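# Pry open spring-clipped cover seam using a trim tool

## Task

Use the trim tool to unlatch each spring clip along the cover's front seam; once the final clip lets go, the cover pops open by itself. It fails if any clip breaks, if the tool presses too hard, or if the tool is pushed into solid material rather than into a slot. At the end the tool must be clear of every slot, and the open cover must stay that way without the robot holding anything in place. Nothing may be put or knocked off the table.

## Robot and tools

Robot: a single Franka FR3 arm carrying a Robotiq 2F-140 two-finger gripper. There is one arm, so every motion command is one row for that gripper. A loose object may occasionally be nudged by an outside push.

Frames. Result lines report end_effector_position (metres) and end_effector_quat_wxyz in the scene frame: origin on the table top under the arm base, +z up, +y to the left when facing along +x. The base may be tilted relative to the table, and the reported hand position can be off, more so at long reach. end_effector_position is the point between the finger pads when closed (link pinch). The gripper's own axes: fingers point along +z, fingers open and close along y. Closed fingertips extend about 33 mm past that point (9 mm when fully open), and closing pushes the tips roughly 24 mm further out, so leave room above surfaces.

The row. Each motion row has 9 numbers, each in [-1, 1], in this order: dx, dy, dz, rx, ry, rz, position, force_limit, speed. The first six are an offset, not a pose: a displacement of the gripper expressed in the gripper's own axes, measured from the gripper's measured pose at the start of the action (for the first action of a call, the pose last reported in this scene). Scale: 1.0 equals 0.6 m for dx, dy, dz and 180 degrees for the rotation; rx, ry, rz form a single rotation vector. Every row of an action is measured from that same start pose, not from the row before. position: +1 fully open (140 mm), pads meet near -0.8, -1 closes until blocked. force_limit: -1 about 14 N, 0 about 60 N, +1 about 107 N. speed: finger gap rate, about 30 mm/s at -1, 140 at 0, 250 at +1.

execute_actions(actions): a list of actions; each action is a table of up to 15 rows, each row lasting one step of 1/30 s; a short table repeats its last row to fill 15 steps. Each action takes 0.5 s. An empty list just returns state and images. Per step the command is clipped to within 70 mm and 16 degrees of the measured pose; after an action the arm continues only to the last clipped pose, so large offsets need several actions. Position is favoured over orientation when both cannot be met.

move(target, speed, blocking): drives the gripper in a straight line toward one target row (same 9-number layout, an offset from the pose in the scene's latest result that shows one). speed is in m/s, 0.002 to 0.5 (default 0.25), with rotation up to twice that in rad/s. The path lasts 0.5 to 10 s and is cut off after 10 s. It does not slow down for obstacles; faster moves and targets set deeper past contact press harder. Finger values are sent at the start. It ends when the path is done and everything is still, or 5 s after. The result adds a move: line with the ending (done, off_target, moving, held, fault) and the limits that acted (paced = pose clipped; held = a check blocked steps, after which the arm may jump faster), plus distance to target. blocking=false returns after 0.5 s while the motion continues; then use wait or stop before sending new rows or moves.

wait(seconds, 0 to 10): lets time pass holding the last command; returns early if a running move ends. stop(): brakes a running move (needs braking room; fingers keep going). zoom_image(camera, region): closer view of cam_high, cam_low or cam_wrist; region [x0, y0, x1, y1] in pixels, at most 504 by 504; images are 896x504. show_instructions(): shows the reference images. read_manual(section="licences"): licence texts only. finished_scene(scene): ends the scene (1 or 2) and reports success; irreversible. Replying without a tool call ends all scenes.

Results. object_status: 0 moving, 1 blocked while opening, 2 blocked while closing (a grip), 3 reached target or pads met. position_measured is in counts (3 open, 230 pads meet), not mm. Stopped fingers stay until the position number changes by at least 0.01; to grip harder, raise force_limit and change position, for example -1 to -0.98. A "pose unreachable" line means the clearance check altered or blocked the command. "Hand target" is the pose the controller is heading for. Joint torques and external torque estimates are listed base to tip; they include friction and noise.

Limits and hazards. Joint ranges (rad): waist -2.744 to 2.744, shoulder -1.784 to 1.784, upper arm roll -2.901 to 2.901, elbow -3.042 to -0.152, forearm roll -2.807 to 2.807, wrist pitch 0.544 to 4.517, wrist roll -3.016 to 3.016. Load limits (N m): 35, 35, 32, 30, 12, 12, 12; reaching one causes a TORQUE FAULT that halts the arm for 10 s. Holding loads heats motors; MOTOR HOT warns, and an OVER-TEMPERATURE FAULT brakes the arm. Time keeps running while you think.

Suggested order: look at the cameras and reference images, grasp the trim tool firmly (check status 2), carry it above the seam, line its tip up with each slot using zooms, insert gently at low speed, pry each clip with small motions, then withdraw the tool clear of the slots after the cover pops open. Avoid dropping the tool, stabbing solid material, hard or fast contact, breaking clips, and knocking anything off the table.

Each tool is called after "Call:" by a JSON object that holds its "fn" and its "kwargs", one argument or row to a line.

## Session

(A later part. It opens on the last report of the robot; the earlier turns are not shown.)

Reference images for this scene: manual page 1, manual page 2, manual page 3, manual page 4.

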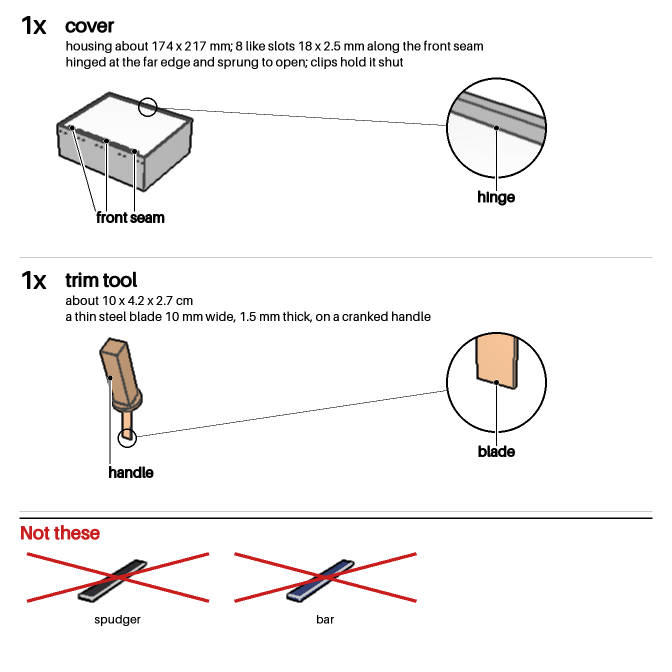

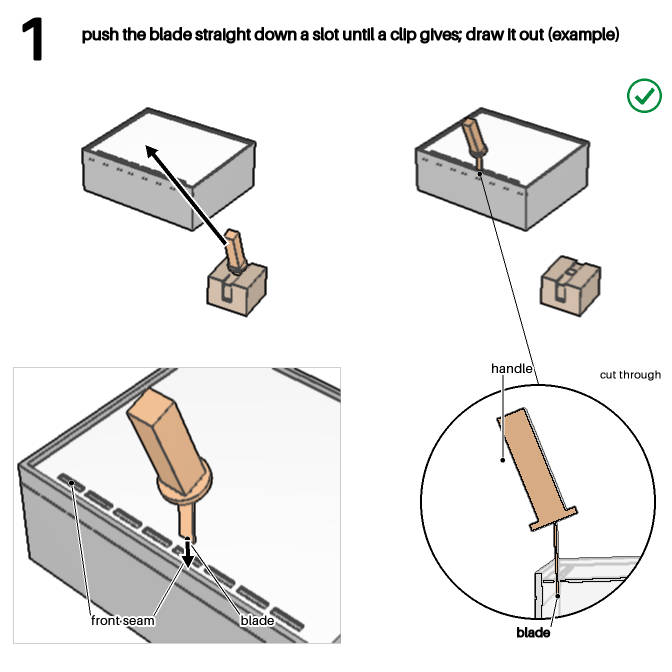

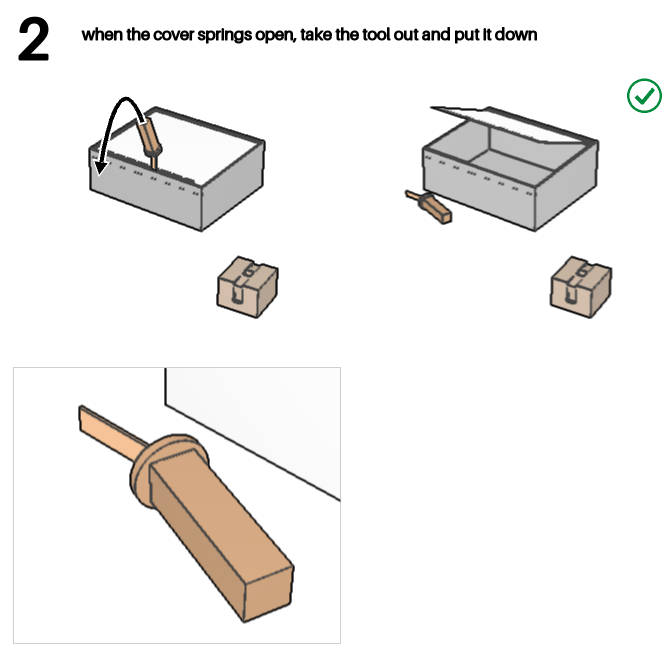

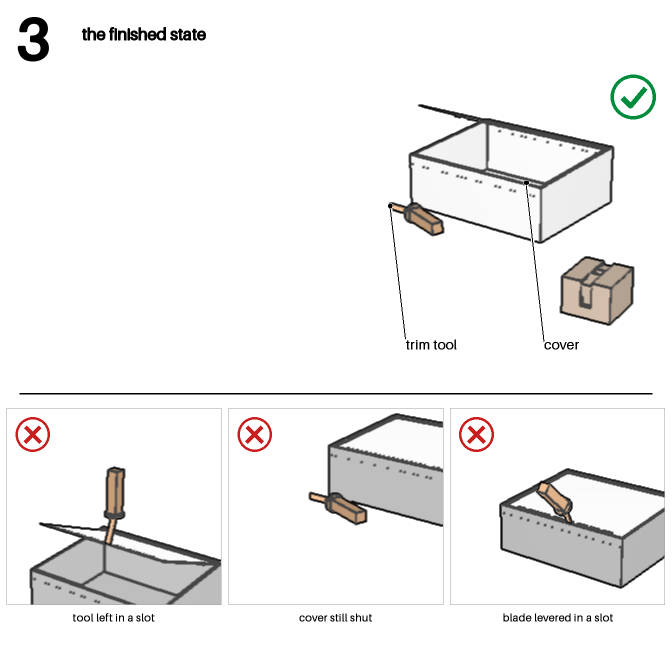

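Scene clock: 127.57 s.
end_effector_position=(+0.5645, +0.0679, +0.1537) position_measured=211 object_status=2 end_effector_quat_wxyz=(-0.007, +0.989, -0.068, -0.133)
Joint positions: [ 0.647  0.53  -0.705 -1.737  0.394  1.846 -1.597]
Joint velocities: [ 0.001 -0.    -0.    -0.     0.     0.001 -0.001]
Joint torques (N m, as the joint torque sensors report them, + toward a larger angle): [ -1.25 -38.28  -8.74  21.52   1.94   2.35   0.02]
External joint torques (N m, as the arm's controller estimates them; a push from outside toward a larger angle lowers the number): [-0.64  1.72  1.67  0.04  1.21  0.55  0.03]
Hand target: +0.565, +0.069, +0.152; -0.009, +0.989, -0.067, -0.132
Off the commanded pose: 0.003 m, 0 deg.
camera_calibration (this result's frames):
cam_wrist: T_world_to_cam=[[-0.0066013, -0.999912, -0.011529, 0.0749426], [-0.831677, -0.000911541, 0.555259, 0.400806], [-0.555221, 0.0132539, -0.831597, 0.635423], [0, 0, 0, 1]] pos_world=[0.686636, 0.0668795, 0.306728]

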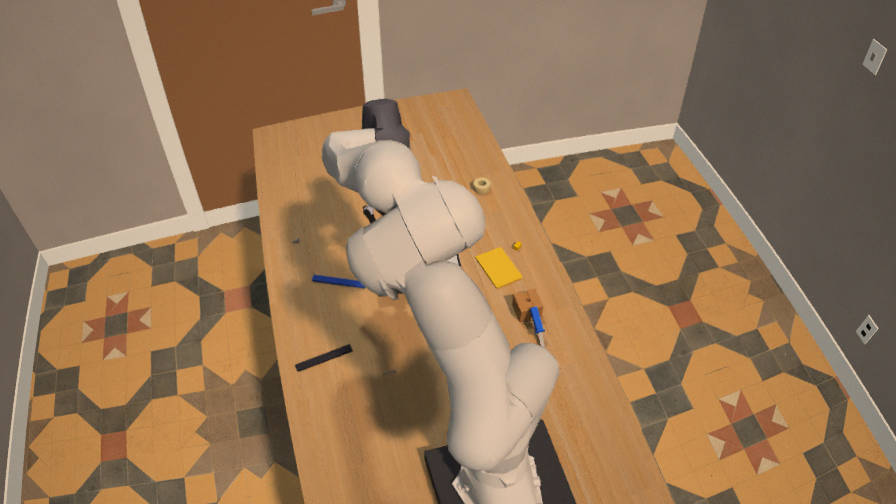

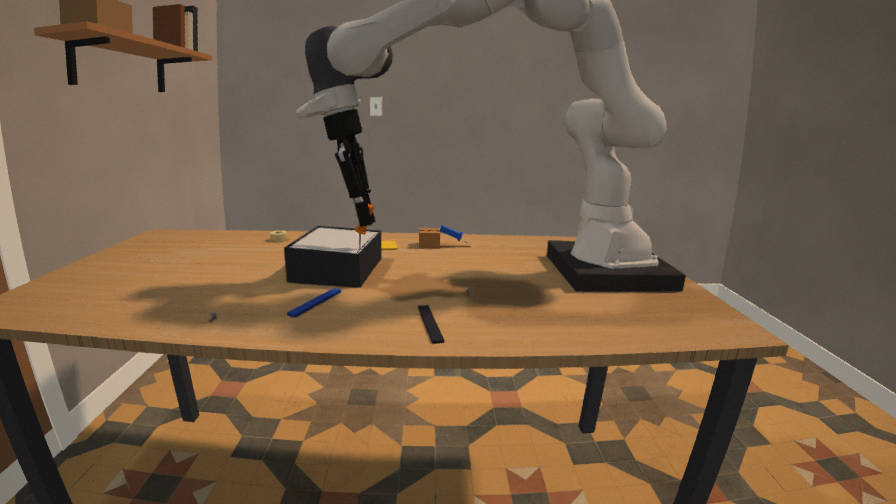

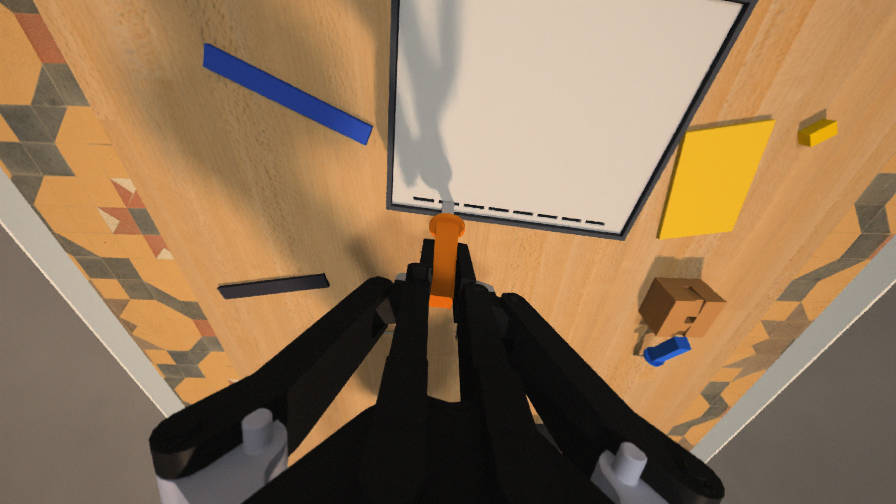

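Call:
{"fn": "execute_actions", "kwargs": {
  "actions": [
    [[0.0,-0.0025,0.002,0.001,0,0,-1,0.6,-0.6],[0.0002,-0.0025,0.003,0.001,0,0,-1,0.6,-0.6],[0.0005,-0.0025,0.004,0.001,0,0,-1,0.6,-0.6],[0.0008,-0.0025,0.005,0.001,0.0002,0,-1,0.6,-0.6],[0.001,-0.0025,0.006,0.001,0.0002,0,-1,0.6,-0.6]]
  ]
}}

Call:
{"fn": "zoom_image", "kwargs": {
  "camera": "cam_wrist",
  "region": [425, 185, 475, 220]
}}

Scene clock: 130.07 s.
end_effector_position=(+0.5639, +0.0678, +0.1520) position_measured=211 object_status=2 end_effector_quat_wxyz=(-0.007, +0.989, -0.068, -0.133)
Joint positions: [ 0.647  0.531 -0.704 -1.741  0.395  1.85  -1.597]
Joint velocities: [-0.    -0.002 -0.001 -0.     0.001  0.003  0.001]
Joint torques (N m, as the joint torque sensors report them, + toward a larger angle): [ -1.06 -38.32  -9.06  21.62   1.92   2.26   0.02]
External joint torques (N m, as the arm's controller estimates them; a push from outside toward a larger angle lowers the number): [-0.44  1.85  1.41  0.05  1.18  0.46  0.03]
Hand target: +0.564, +0.069, +0.150; -0.009, +0.989, -0.068, -0.132
Off the commanded pose: 0.003 m, 0 deg.
camera_calibration (this result's frames):
cam_wrist: T_world_to_cam=[[-0.00777926, -0.999903, -0.0115542, 0.0754644], [-0.831536, 0.0000507025, 0.555471, 0.4011], [-0.555417, 0.0139289, -0.831456, 0.633742], [0, 0, 0, 1]] pos_world=[0.686107, 0.0666094, 0.305001]

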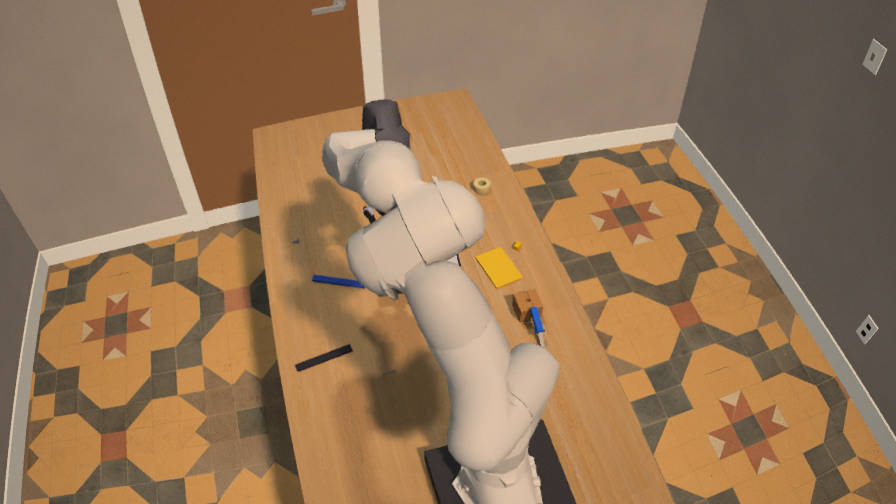

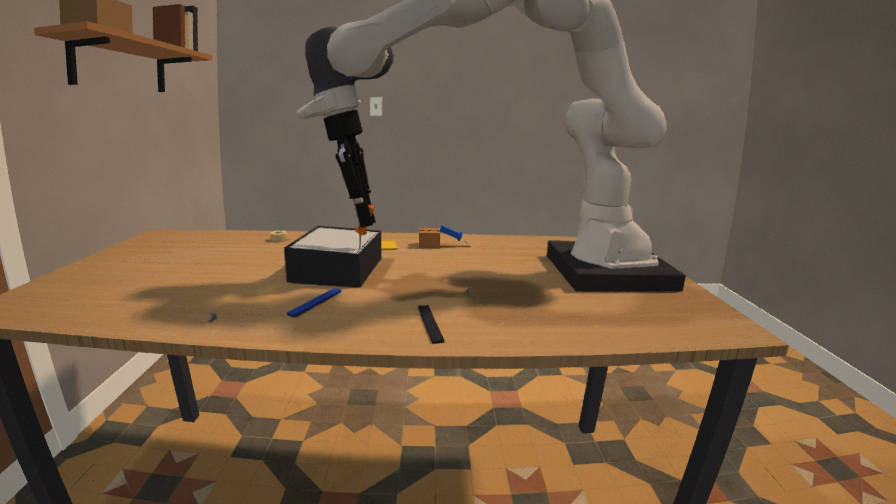

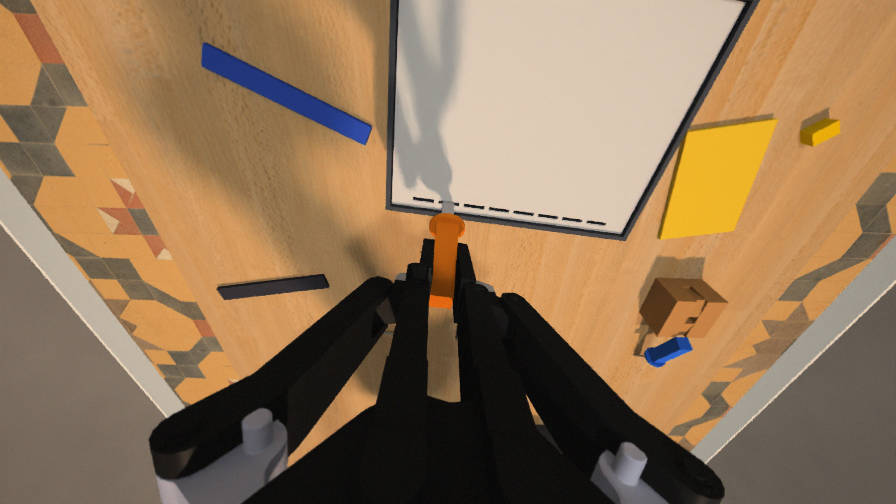

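Region (425, 185, 475, 220) of cam_wrist's 896x504 image, scaled by 10.080, with more detail than that image has; it fills the top 353 rows of this view, and the rest is white.

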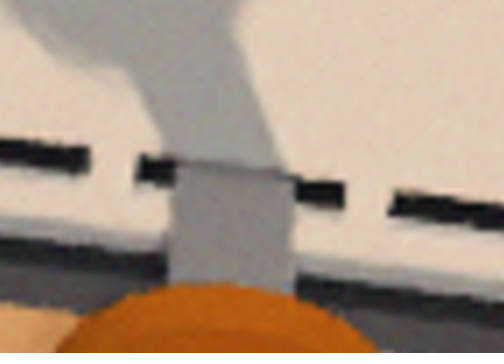

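Call:
{"fn": "execute_actions", "kwargs": {
  "actions": [
    [[0.0012,-0.0025,0.003,0.001,0.0006,0,-1,0.6,-0.6],[0.0015,-0.0025,0.004,0.001,0.0006,0,-1,0.6,-0.6],[0.0018,-0.0025,0.005,0.001,0.0006,0,-1,0.6,-0.6],[0.002,-0.0025,0.006,0.001,0.0006,0,-1,0.6,-0.6],[0.0023,-0.0025,0.007,0.001,0.0006,0,-1,0.6,-0.6],[0.0026,-0.0025,0.008,0.001,0.0006,0,-1,0.6,-0.6],[0.0029,-0.0025,0.009,0.001,0.0006,0,-1,0.6,-0.6]],
    [[0.0012,-0.0025,0.003,0.001,0.0006,0,-1,0.6,-0.6],[0.0015,-0.0025,0.004,0.001,0.0006,0,-1,0.6,-0.6],[0.0018,-0.0025,0.005,0.001,0.0006,0,-1,0.6,-0.6],[0.002,-0.0025,0.006,0.001,0.0006,0,-1,0.6,-0.6],[0.0023,-0.0025,0.007,0.001,0.0006,0,-1,0.6,-0.6],[0.0026,-0.0025,0.008,0.001,0.0006,0,-1,0.6,-0.6],[0.0029,-0.0025,0.009,0.001,0.0006,0,-1,0.6,-0.6]]
  ]
}}

Scene clock: 134.93 s.
end_effector_position=(+0.5633, +0.0683, +0.1473) position_measured=211 object_status=2 end_effector_quat_wxyz=(-0.008, +0.989, -0.070, -0.133)
Joint positions: [ 0.647  0.535 -0.702 -1.748  0.4    1.86  -1.597]
Joint velocities: [ 0.     0.     0.001  0.     0.001 -0.     0.   ]
Joint torques (N m, as the joint torque sensors report them, + toward a larger angle): [ -1.44 -36.47  -8.19  20.51   2.31   3.07  -0.06]
External joint torques (N m, as the arm's controller estimates them; a push from outside toward a larger angle lowers the number): [-0.88  3.52  2.25 -0.87  1.58  1.28 -0.05]
External joint torques at the end of the 1st action: [-0.81  1.76  1.81  0.16  1.33  0.9  -0.03]
Hand target: +0.564, +0.069, +0.143; -0.008, +0.989, -0.069, -0.132
Off the commanded pose: 0.005 m, 0 deg.
camera_calibration (this result's frames):
cam_wrist: T_world_to_cam=[[-0.0106993, -0.999871, -0.0119888, 0.0775975], [-0.831556, 0.0022383, 0.555436, 0.403027], [-0.555338, 0.0159122, -0.831473, 0.629351], [0, 0, 0, 1]] pos_world=[0.685472, 0.066671, 0.300363]

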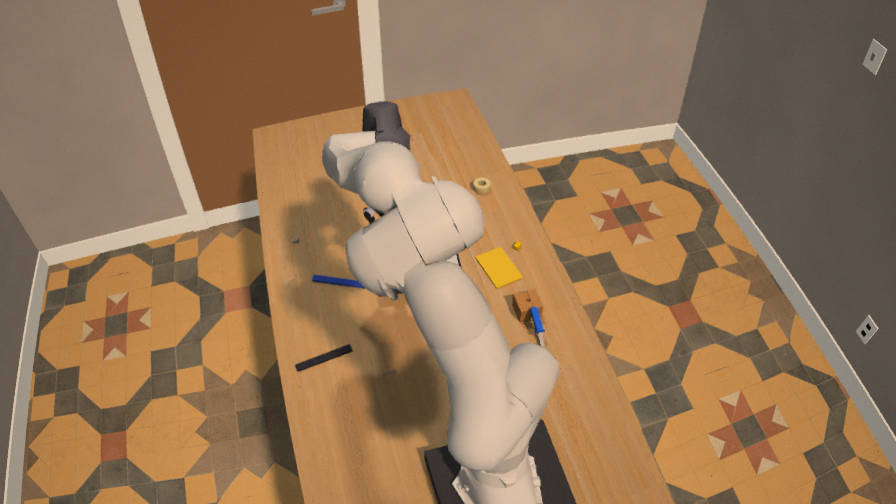

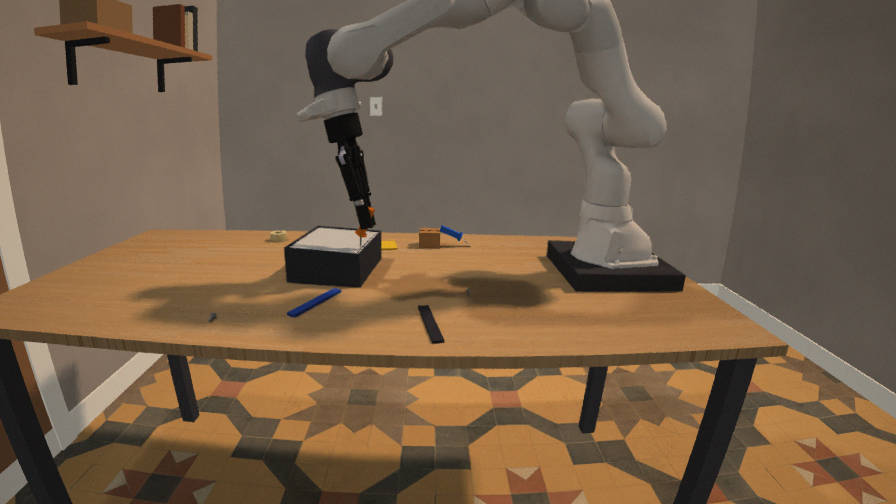

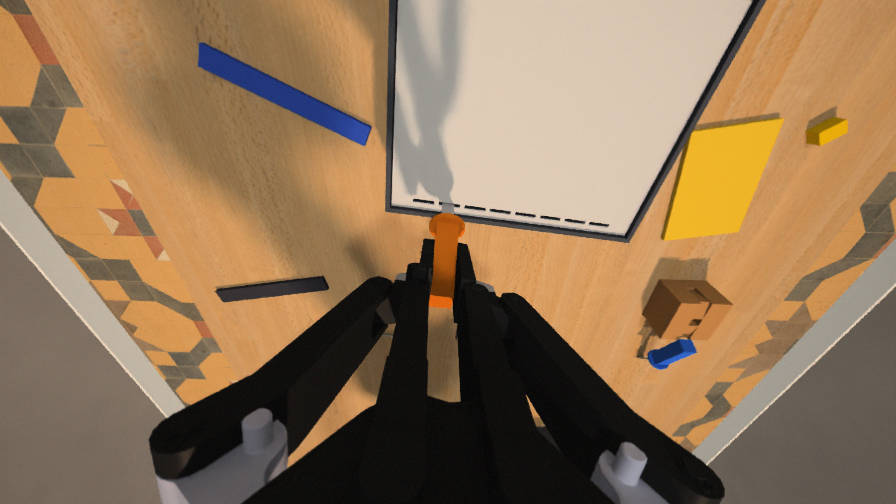

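Call:
{"fn": "execute_actions", "kwargs": {
  "actions": [
    [[0.001,-0.001,0.0075,0,-0.0005,0,-1,0.6,-0.6],[0.001,0,0.008,0,-0.0007,0,-1,0.6,-0.6],[0.0008,0,0.0085,-0.0003,-0.0009,0,-1,0.6,-0.6],[0.0007,0.0005,0.009,-0.0005,-0.0011,0,-1,0.6,-0.6],[0.0006,0.001,0.0095,-0.0007,-0.0013,0,-1,0.6,-0.6],[0.0005,0.001,0.01,-0.0007,-0.0014,0,-1,0.6,-0.6],[0.0005,0.001,0.0105,-0.0007,-0.0015,0,-1,0.6,-0.6],[0.0005,0.001,0.011,-0.0007,-0.0016,0,-1,0.6,-0.6],[0.0005,0.001,0.0115,-0.0007,-0.0017,0,-1,0.6,-0.6],[0.0005,0.001,0.012,-0.0007,-0.0018,0,-1,0.6,-0.6],[0.0005,0.001,0.0125,-0.0007,-0.0018,0,-1,0.6,-0.6]]
  ]
}}

Scene clock: 144.83 s.
end_effector_position=(+0.5632, +0.0679, +0.1445) position_measured=211 object_status=2 end_effector_quat_wxyz=(-0.006, +0.989, -0.070, -0.133)
Joint positions: [ 0.647  0.54  -0.701 -1.748  0.401  1.863 -1.597]
Joint velocities: [ 0.001  0.014  0.002 -0.001  0.003  0.014  0.001]
Joint torques (N m, as the joint torque sensors report them, + toward a larger angle): [ -2.11 -38.46  -9.49  19.44   1.72   1.9   -0.12]
External joint torques (N m, as the arm's controller estimates them; a push from outside toward a larger angle lowers the number): [-1.47  2.33  1.25 -2.26  0.98  0.05 -0.11]
Hand target: +0.562, +0.068, +0.140; -0.007, +0.988, -0.070, -0.136
Off the commanded pose: 0.005 m, 0 deg.
camera_calibration (this result's frames):
cam_wrist: T_world_to_cam=[[-0.0107114, -0.9999, -0.00923711, 0.0768213], [-0.830944, 0.00376194, 0.556343, 0.403951], [-0.556252, 0.0136347, -0.830901, 0.627579], [0, 0, 0, 1]] pos_world=[0.685576, 0.0667371, 0.29743]

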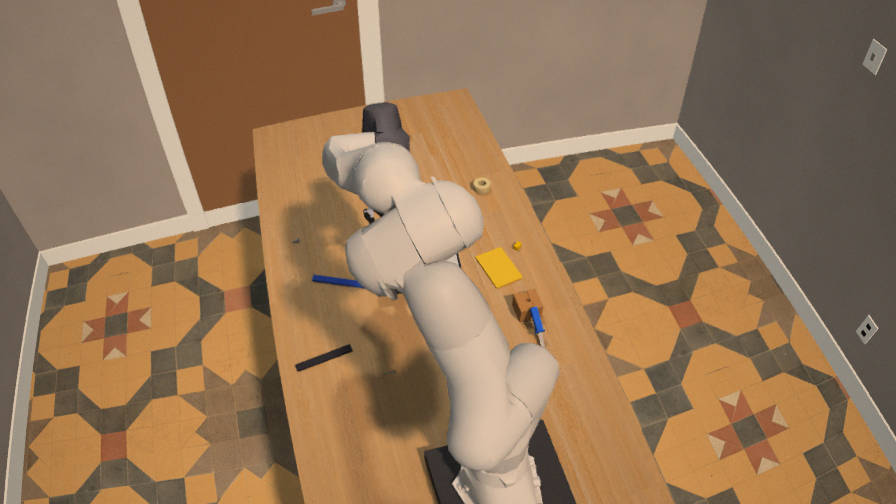

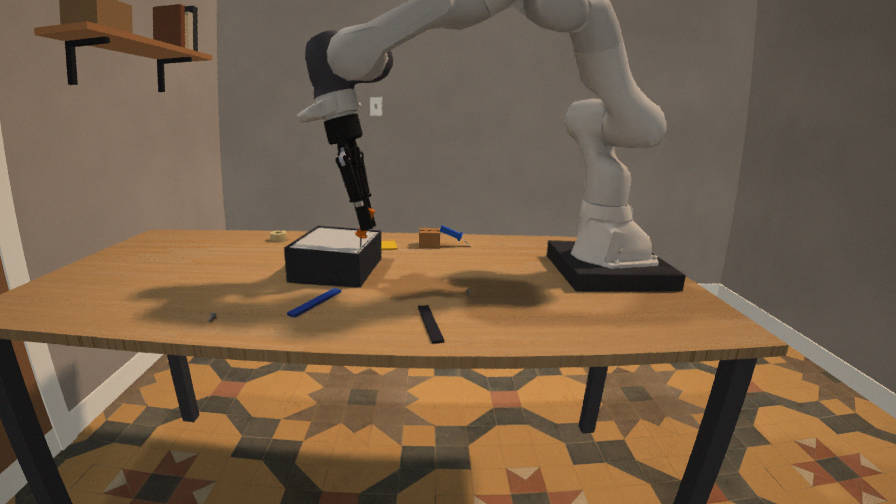

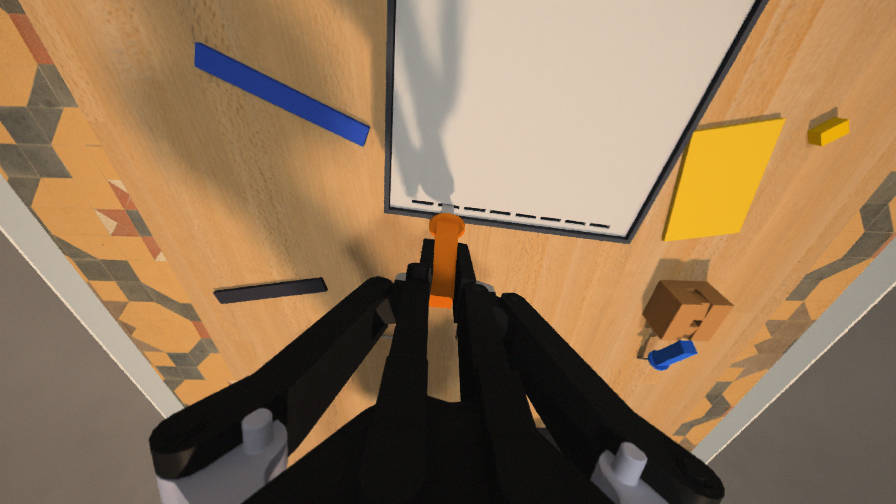

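Call:
{"fn": "move", "kwargs": {
  "target": [-0.0075,0.002,-0.0265,-0.001,-0.001,0,-1,0.6,-0.6],
  "speed": 0.035
}}

Call:
{"fn": "move", "kwargs": {
  "target": [0.002,0.042,-0.001,-0.001,0.0012,-0.004,-1,0.6,-0.6],
  "speed": 0.045
}}

Call:
{"fn": "zoom_image", "kwargs": {
  "camera": "cam_wrist",
  "region": [425, 185, 475, 220]
}}

Scene clock: 148.17 s.
end_effector_position=(+0.5640, +0.0678, +0.1591) position_measured=211 object_status=2 end_effector_quat_wxyz=(-0.007, +0.989, -0.067, -0.134)
Joint positions: [ 0.649  0.523 -0.708 -1.733  0.389  1.834 -1.595]
Joint velocities: [ 0.004  0.001  0.001  0.    -0.001 -0.013  0.003]
Joint torques (N m, as the joint torque sensors report them, + toward a larger angle): [  0.36 -41.1  -12.15  23.13  -0.21   1.16   0.43]
External joint torques (N m, as the arm's controller estimates them; a push from outside toward a larger angle lowers the number): [ 0.81 -1.35 -1.98  1.58 -0.96 -0.62  0.43]
Hand target: +0.563, +0.067, +0.161; -0.005, +0.988, -0.069, -0.135
Off the commanded pose: 0.002 m, 0 deg.
move: done
camera_calibration (this result's frames):
cam_wrist: T_world_to_cam=[[-0.00595485, -0.999917, -0.0113845, 0.074517], [-0.830763, -0.00138995, 0.556625, 0.396648], [-0.556595, 0.0127725, -0.830686, 0.640368], [0, 0, 0, 1]] pos_world=[0.686389, 0.0668831, 0.312009]

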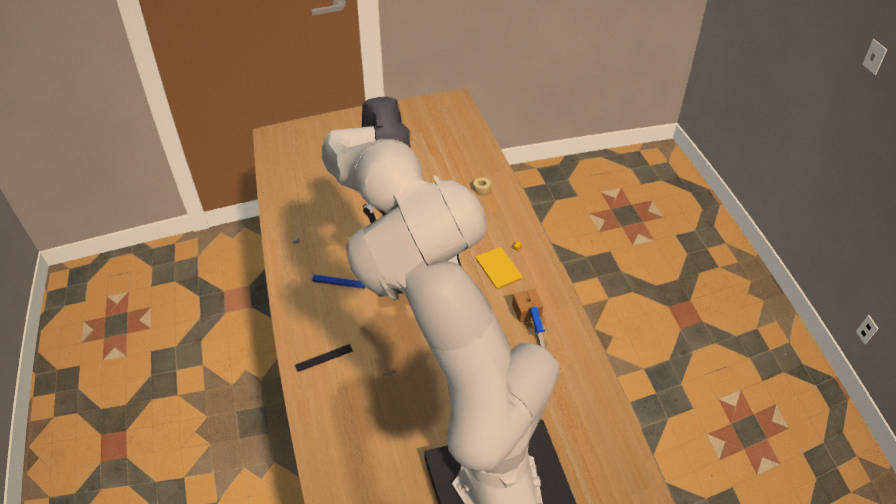

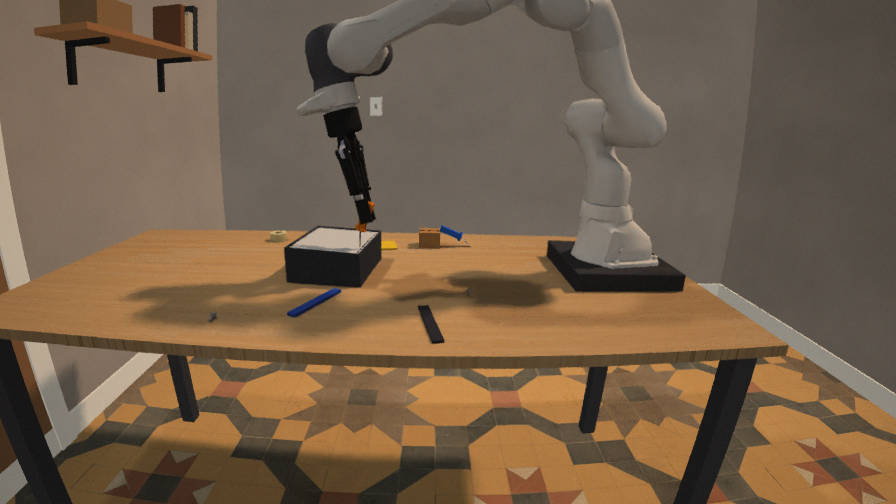

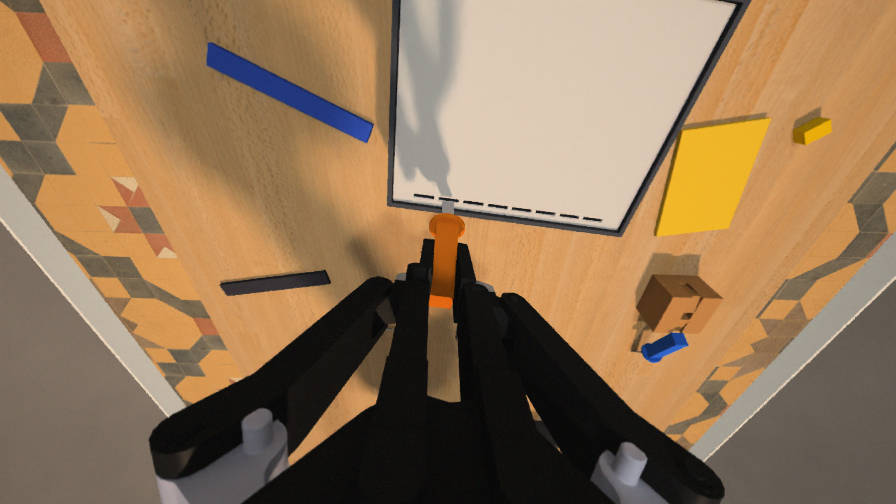

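Scene clock: 149.07 s.
end_effector_position=(+0.5608, +0.0457, +0.1585) position_measured=211 object_status=2 end_effector_quat_wxyz=(-0.007, +0.989, -0.067, -0.134)
Joint positions: [ 0.627  0.513 -0.717 -1.752  0.378  1.841 -1.627]
Joint velocities: [ 0.    -0.     0.001 -0.    -0.001  0.003 -0.025]
Joint torques (N m, as the joint torque sensors report them, + toward a larger angle): [ -1.88 -41.06 -10.95  21.91  -0.29   2.18  -0.35]
External joint torques (N m, as the arm's controller estimates them; a push from outside toward a larger angle lowers the number): [-1.5  -1.75 -0.83  0.32 -1.03  0.41 -0.34]
Hand target: +0.562, +0.043, +0.160; -0.006, +0.989, -0.061, -0.132
Off the commanded pose: 0.003 m, 1 deg.
move: done
camera_calibration (this result's frames):
cam_wrist: T_world_to_cam=[[-0.00449104, -0.999921, -0.0117576, 0.0516425], [-0.829852, -0.00283381, 0.557977, 0.393669], [-0.557966, 0.012263, -0.829773, 0.638992], [0, 0, 0, 1]] pos_world=[0.683455, 0.044918, 0.311167]

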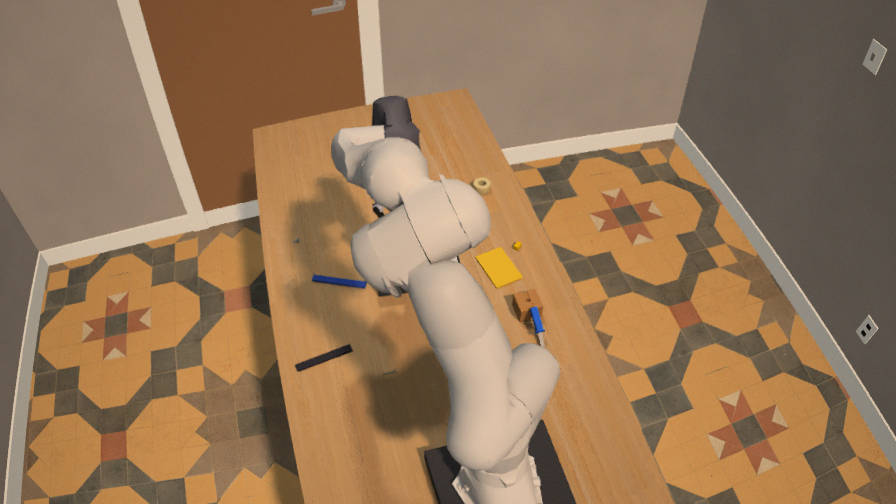

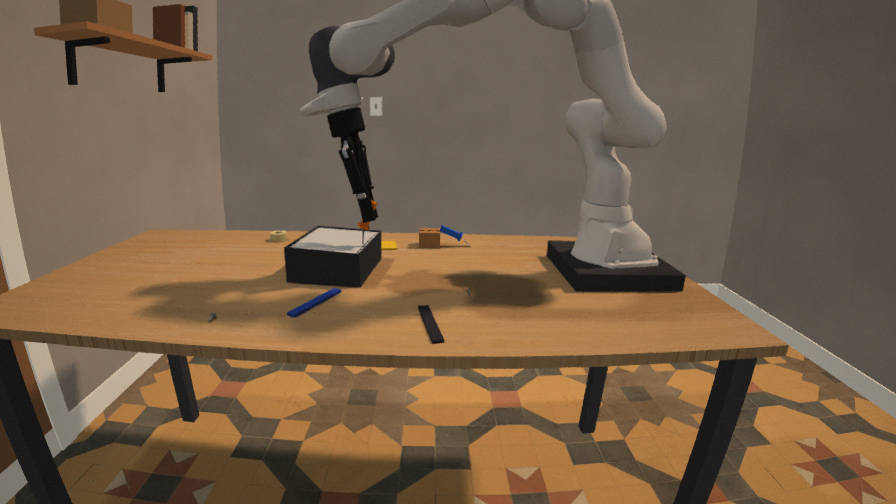

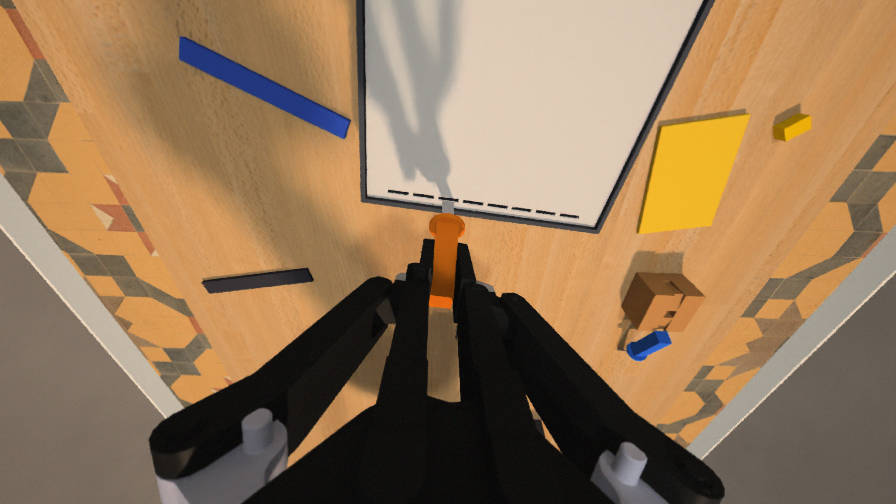

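Region (425, 185, 475, 220) of cam_wrist's 896x504 image, scaled by 10.080, with more detail than that image has; it fills the top 353 rows of this view, and the rest is white.

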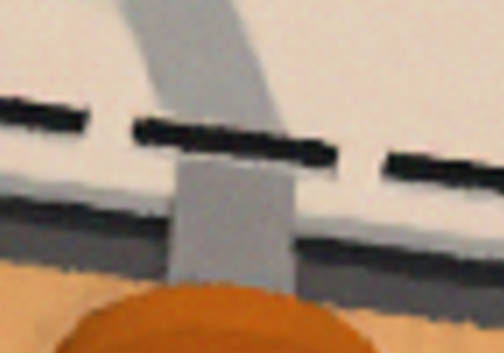

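Call:
{"fn": "execute_actions", "kwargs": {
  "actions": []
}}

Call:
{"fn": "zoom_image", "kwargs": {
  "camera": "cam_wrist",
  "region": [425, 185, 475, 220]
}}

Scene clock: 157.87 s.
end_effector_position=(+0.5609, +0.0456, +0.1584) position_measured=211 object_status=2 end_effector_quat_wxyz=(-0.007, +0.989, -0.063, -0.134)
Joint positions: [ 0.627  0.513 -0.717 -1.753  0.377  1.842 -1.634]
Joint velocities: [-0.     0.    -0.001  0.001  0.    -0.    -0.   ]
Joint torques (N m, as the joint torque sensors report them, + toward a larger angle): [ -1.69 -40.93 -11.2   21.88  -0.22   2.25  -0.2 ]
External joint torques (N m, as the arm's controller estimates them; a push from outside toward a larger angle lowers the number): [-1.22 -1.7  -1.04  0.34 -0.94  0.47 -0.19]
Hand target: +0.562, +0.043, +0.160; -0.006, +0.989, -0.061, -0.132
Off the commanded pose: 0.003 m, 0 deg.
camera_calibration (this result's frames):
cam_wrist: T_world_to_cam=[[0.0019258, -0.999911, -0.013198, 0.0480981], [-0.830166, -0.00895668, 0.557444, 0.394305], [-0.557513, 0.009883, -0.830109, 0.638912], [0, 0, 0, 1]] pos_world=[0.683448, 0.0453111, 0.311199]

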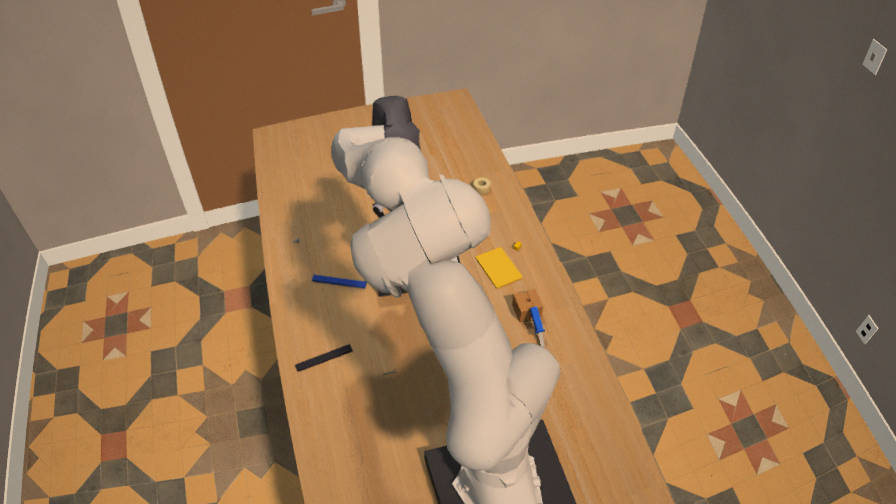

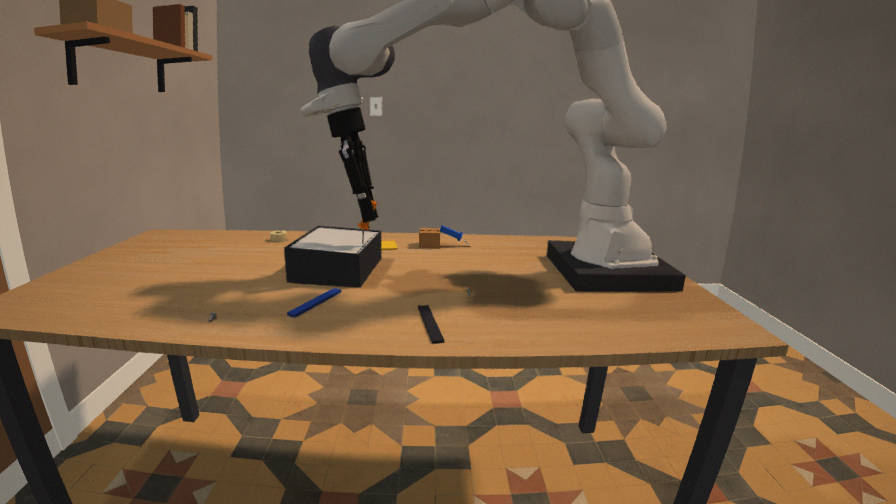

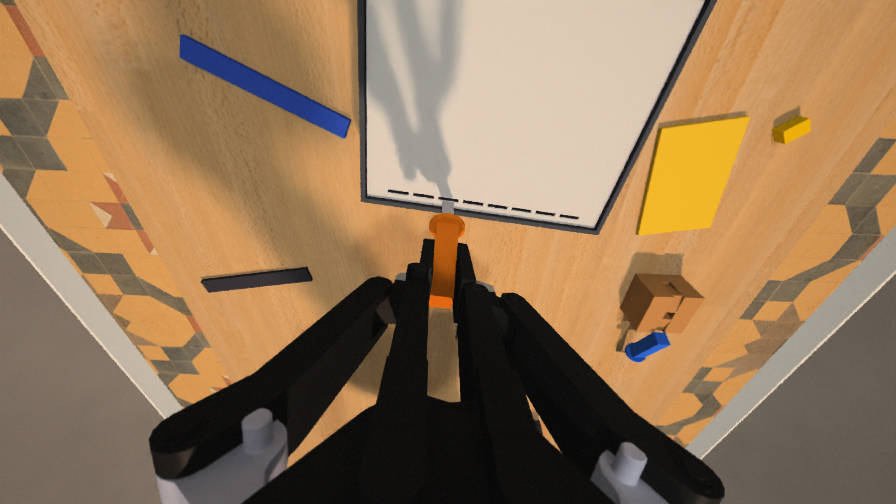

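Region (425, 185, 475, 220) of cam_wrist's 896x504 image, scaled by 10.080, with more detail than that image has; it fills the top 353 rows of this view, and the rest is white.

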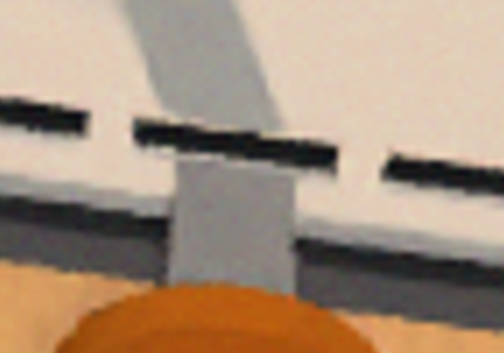

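Call:
{"fn": "execute_actions", "kwargs": {
  "actions": [
    [[0.001,-0.001,0.002,0.0003,0.0004,0,-1,0.6,-0.6],[0.002,-0.002,0.0035,0.0006,0.0007,0,-1,0.6,-0.6],[0.003,-0.0025,0.005,0.0009,0.001,0,-1,0.6,-0.6],[0.0038,-0.003,0.0065,0.0012,0.0013,0,-1,0.6,-0.6]]
  ]
}}

Call:
{"fn": "zoom_image", "kwargs": {
  "camera": "cam_wrist",
  "region": [425, 185, 475, 220]
}}

Scene clock: 163.33 s.
end_effector_position=(+0.5616, +0.0459, +0.1559) position_measured=211 object_status=2 end_effector_quat_wxyz=(-0.007, +0.989, -0.064, -0.133)
Joint positions: [ 0.627  0.516 -0.715 -1.755  0.381  1.85  -1.634]
Joint velocities: [ 0.001  0.     0.001 -0.001  0.     0.004 -0.   ]
Joint torques (N m, as the joint torque sensors report them, + toward a larger angle): [ -1.49 -37.82  -8.95  21.95   1.83   2.34  -0.02]
External joint torques (N m, as the arm's controller estimates them; a push from outside toward a larger angle lowers the number): [-1.04  1.29  1.19  0.57  1.11  0.57 -0.01]
Hand target: +0.562, +0.047, +0.154; -0.009, +0.989, -0.064, -0.132
Off the commanded pose: 0.002 m, 0 deg.
camera_calibration (this result's frames):
cam_wrist: T_world_to_cam=[[0.000508253, -0.999912, -0.0132246, 0.0492386], [-0.831692, -0.00776546, 0.555184, 0.397481], [-0.555238, 0.0107166, -0.831623, 0.636165], [0, 0, 0, 1]] pos_world=[0.683779, 0.0455034, 0.309025]

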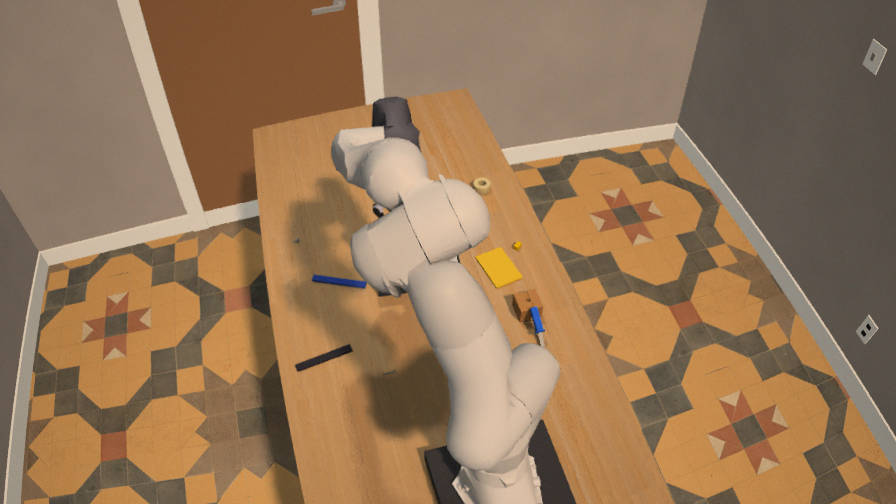

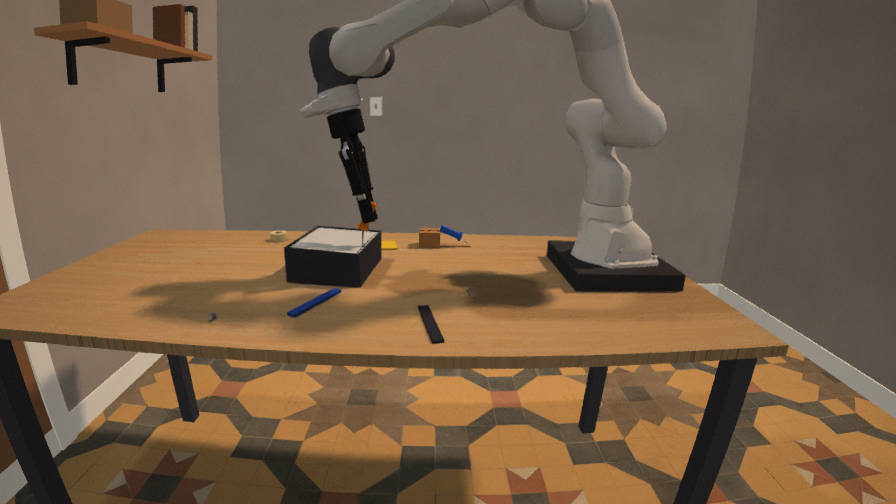

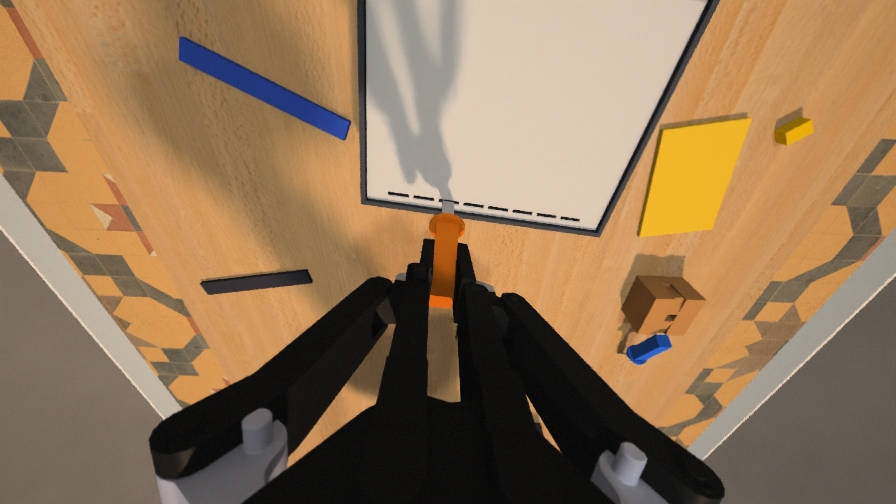

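Region (425, 185, 475, 220) of cam_wrist's 896x504 image, scaled by 10.080, with more detail than that image has; it fills the top 353 rows of this view, and the rest is white.

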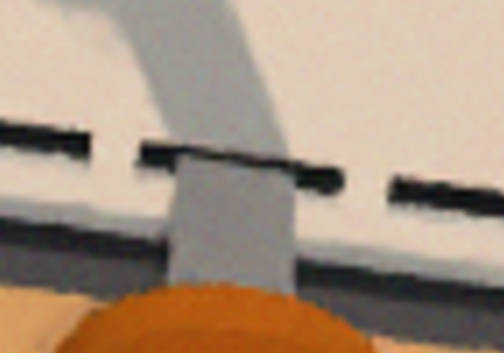

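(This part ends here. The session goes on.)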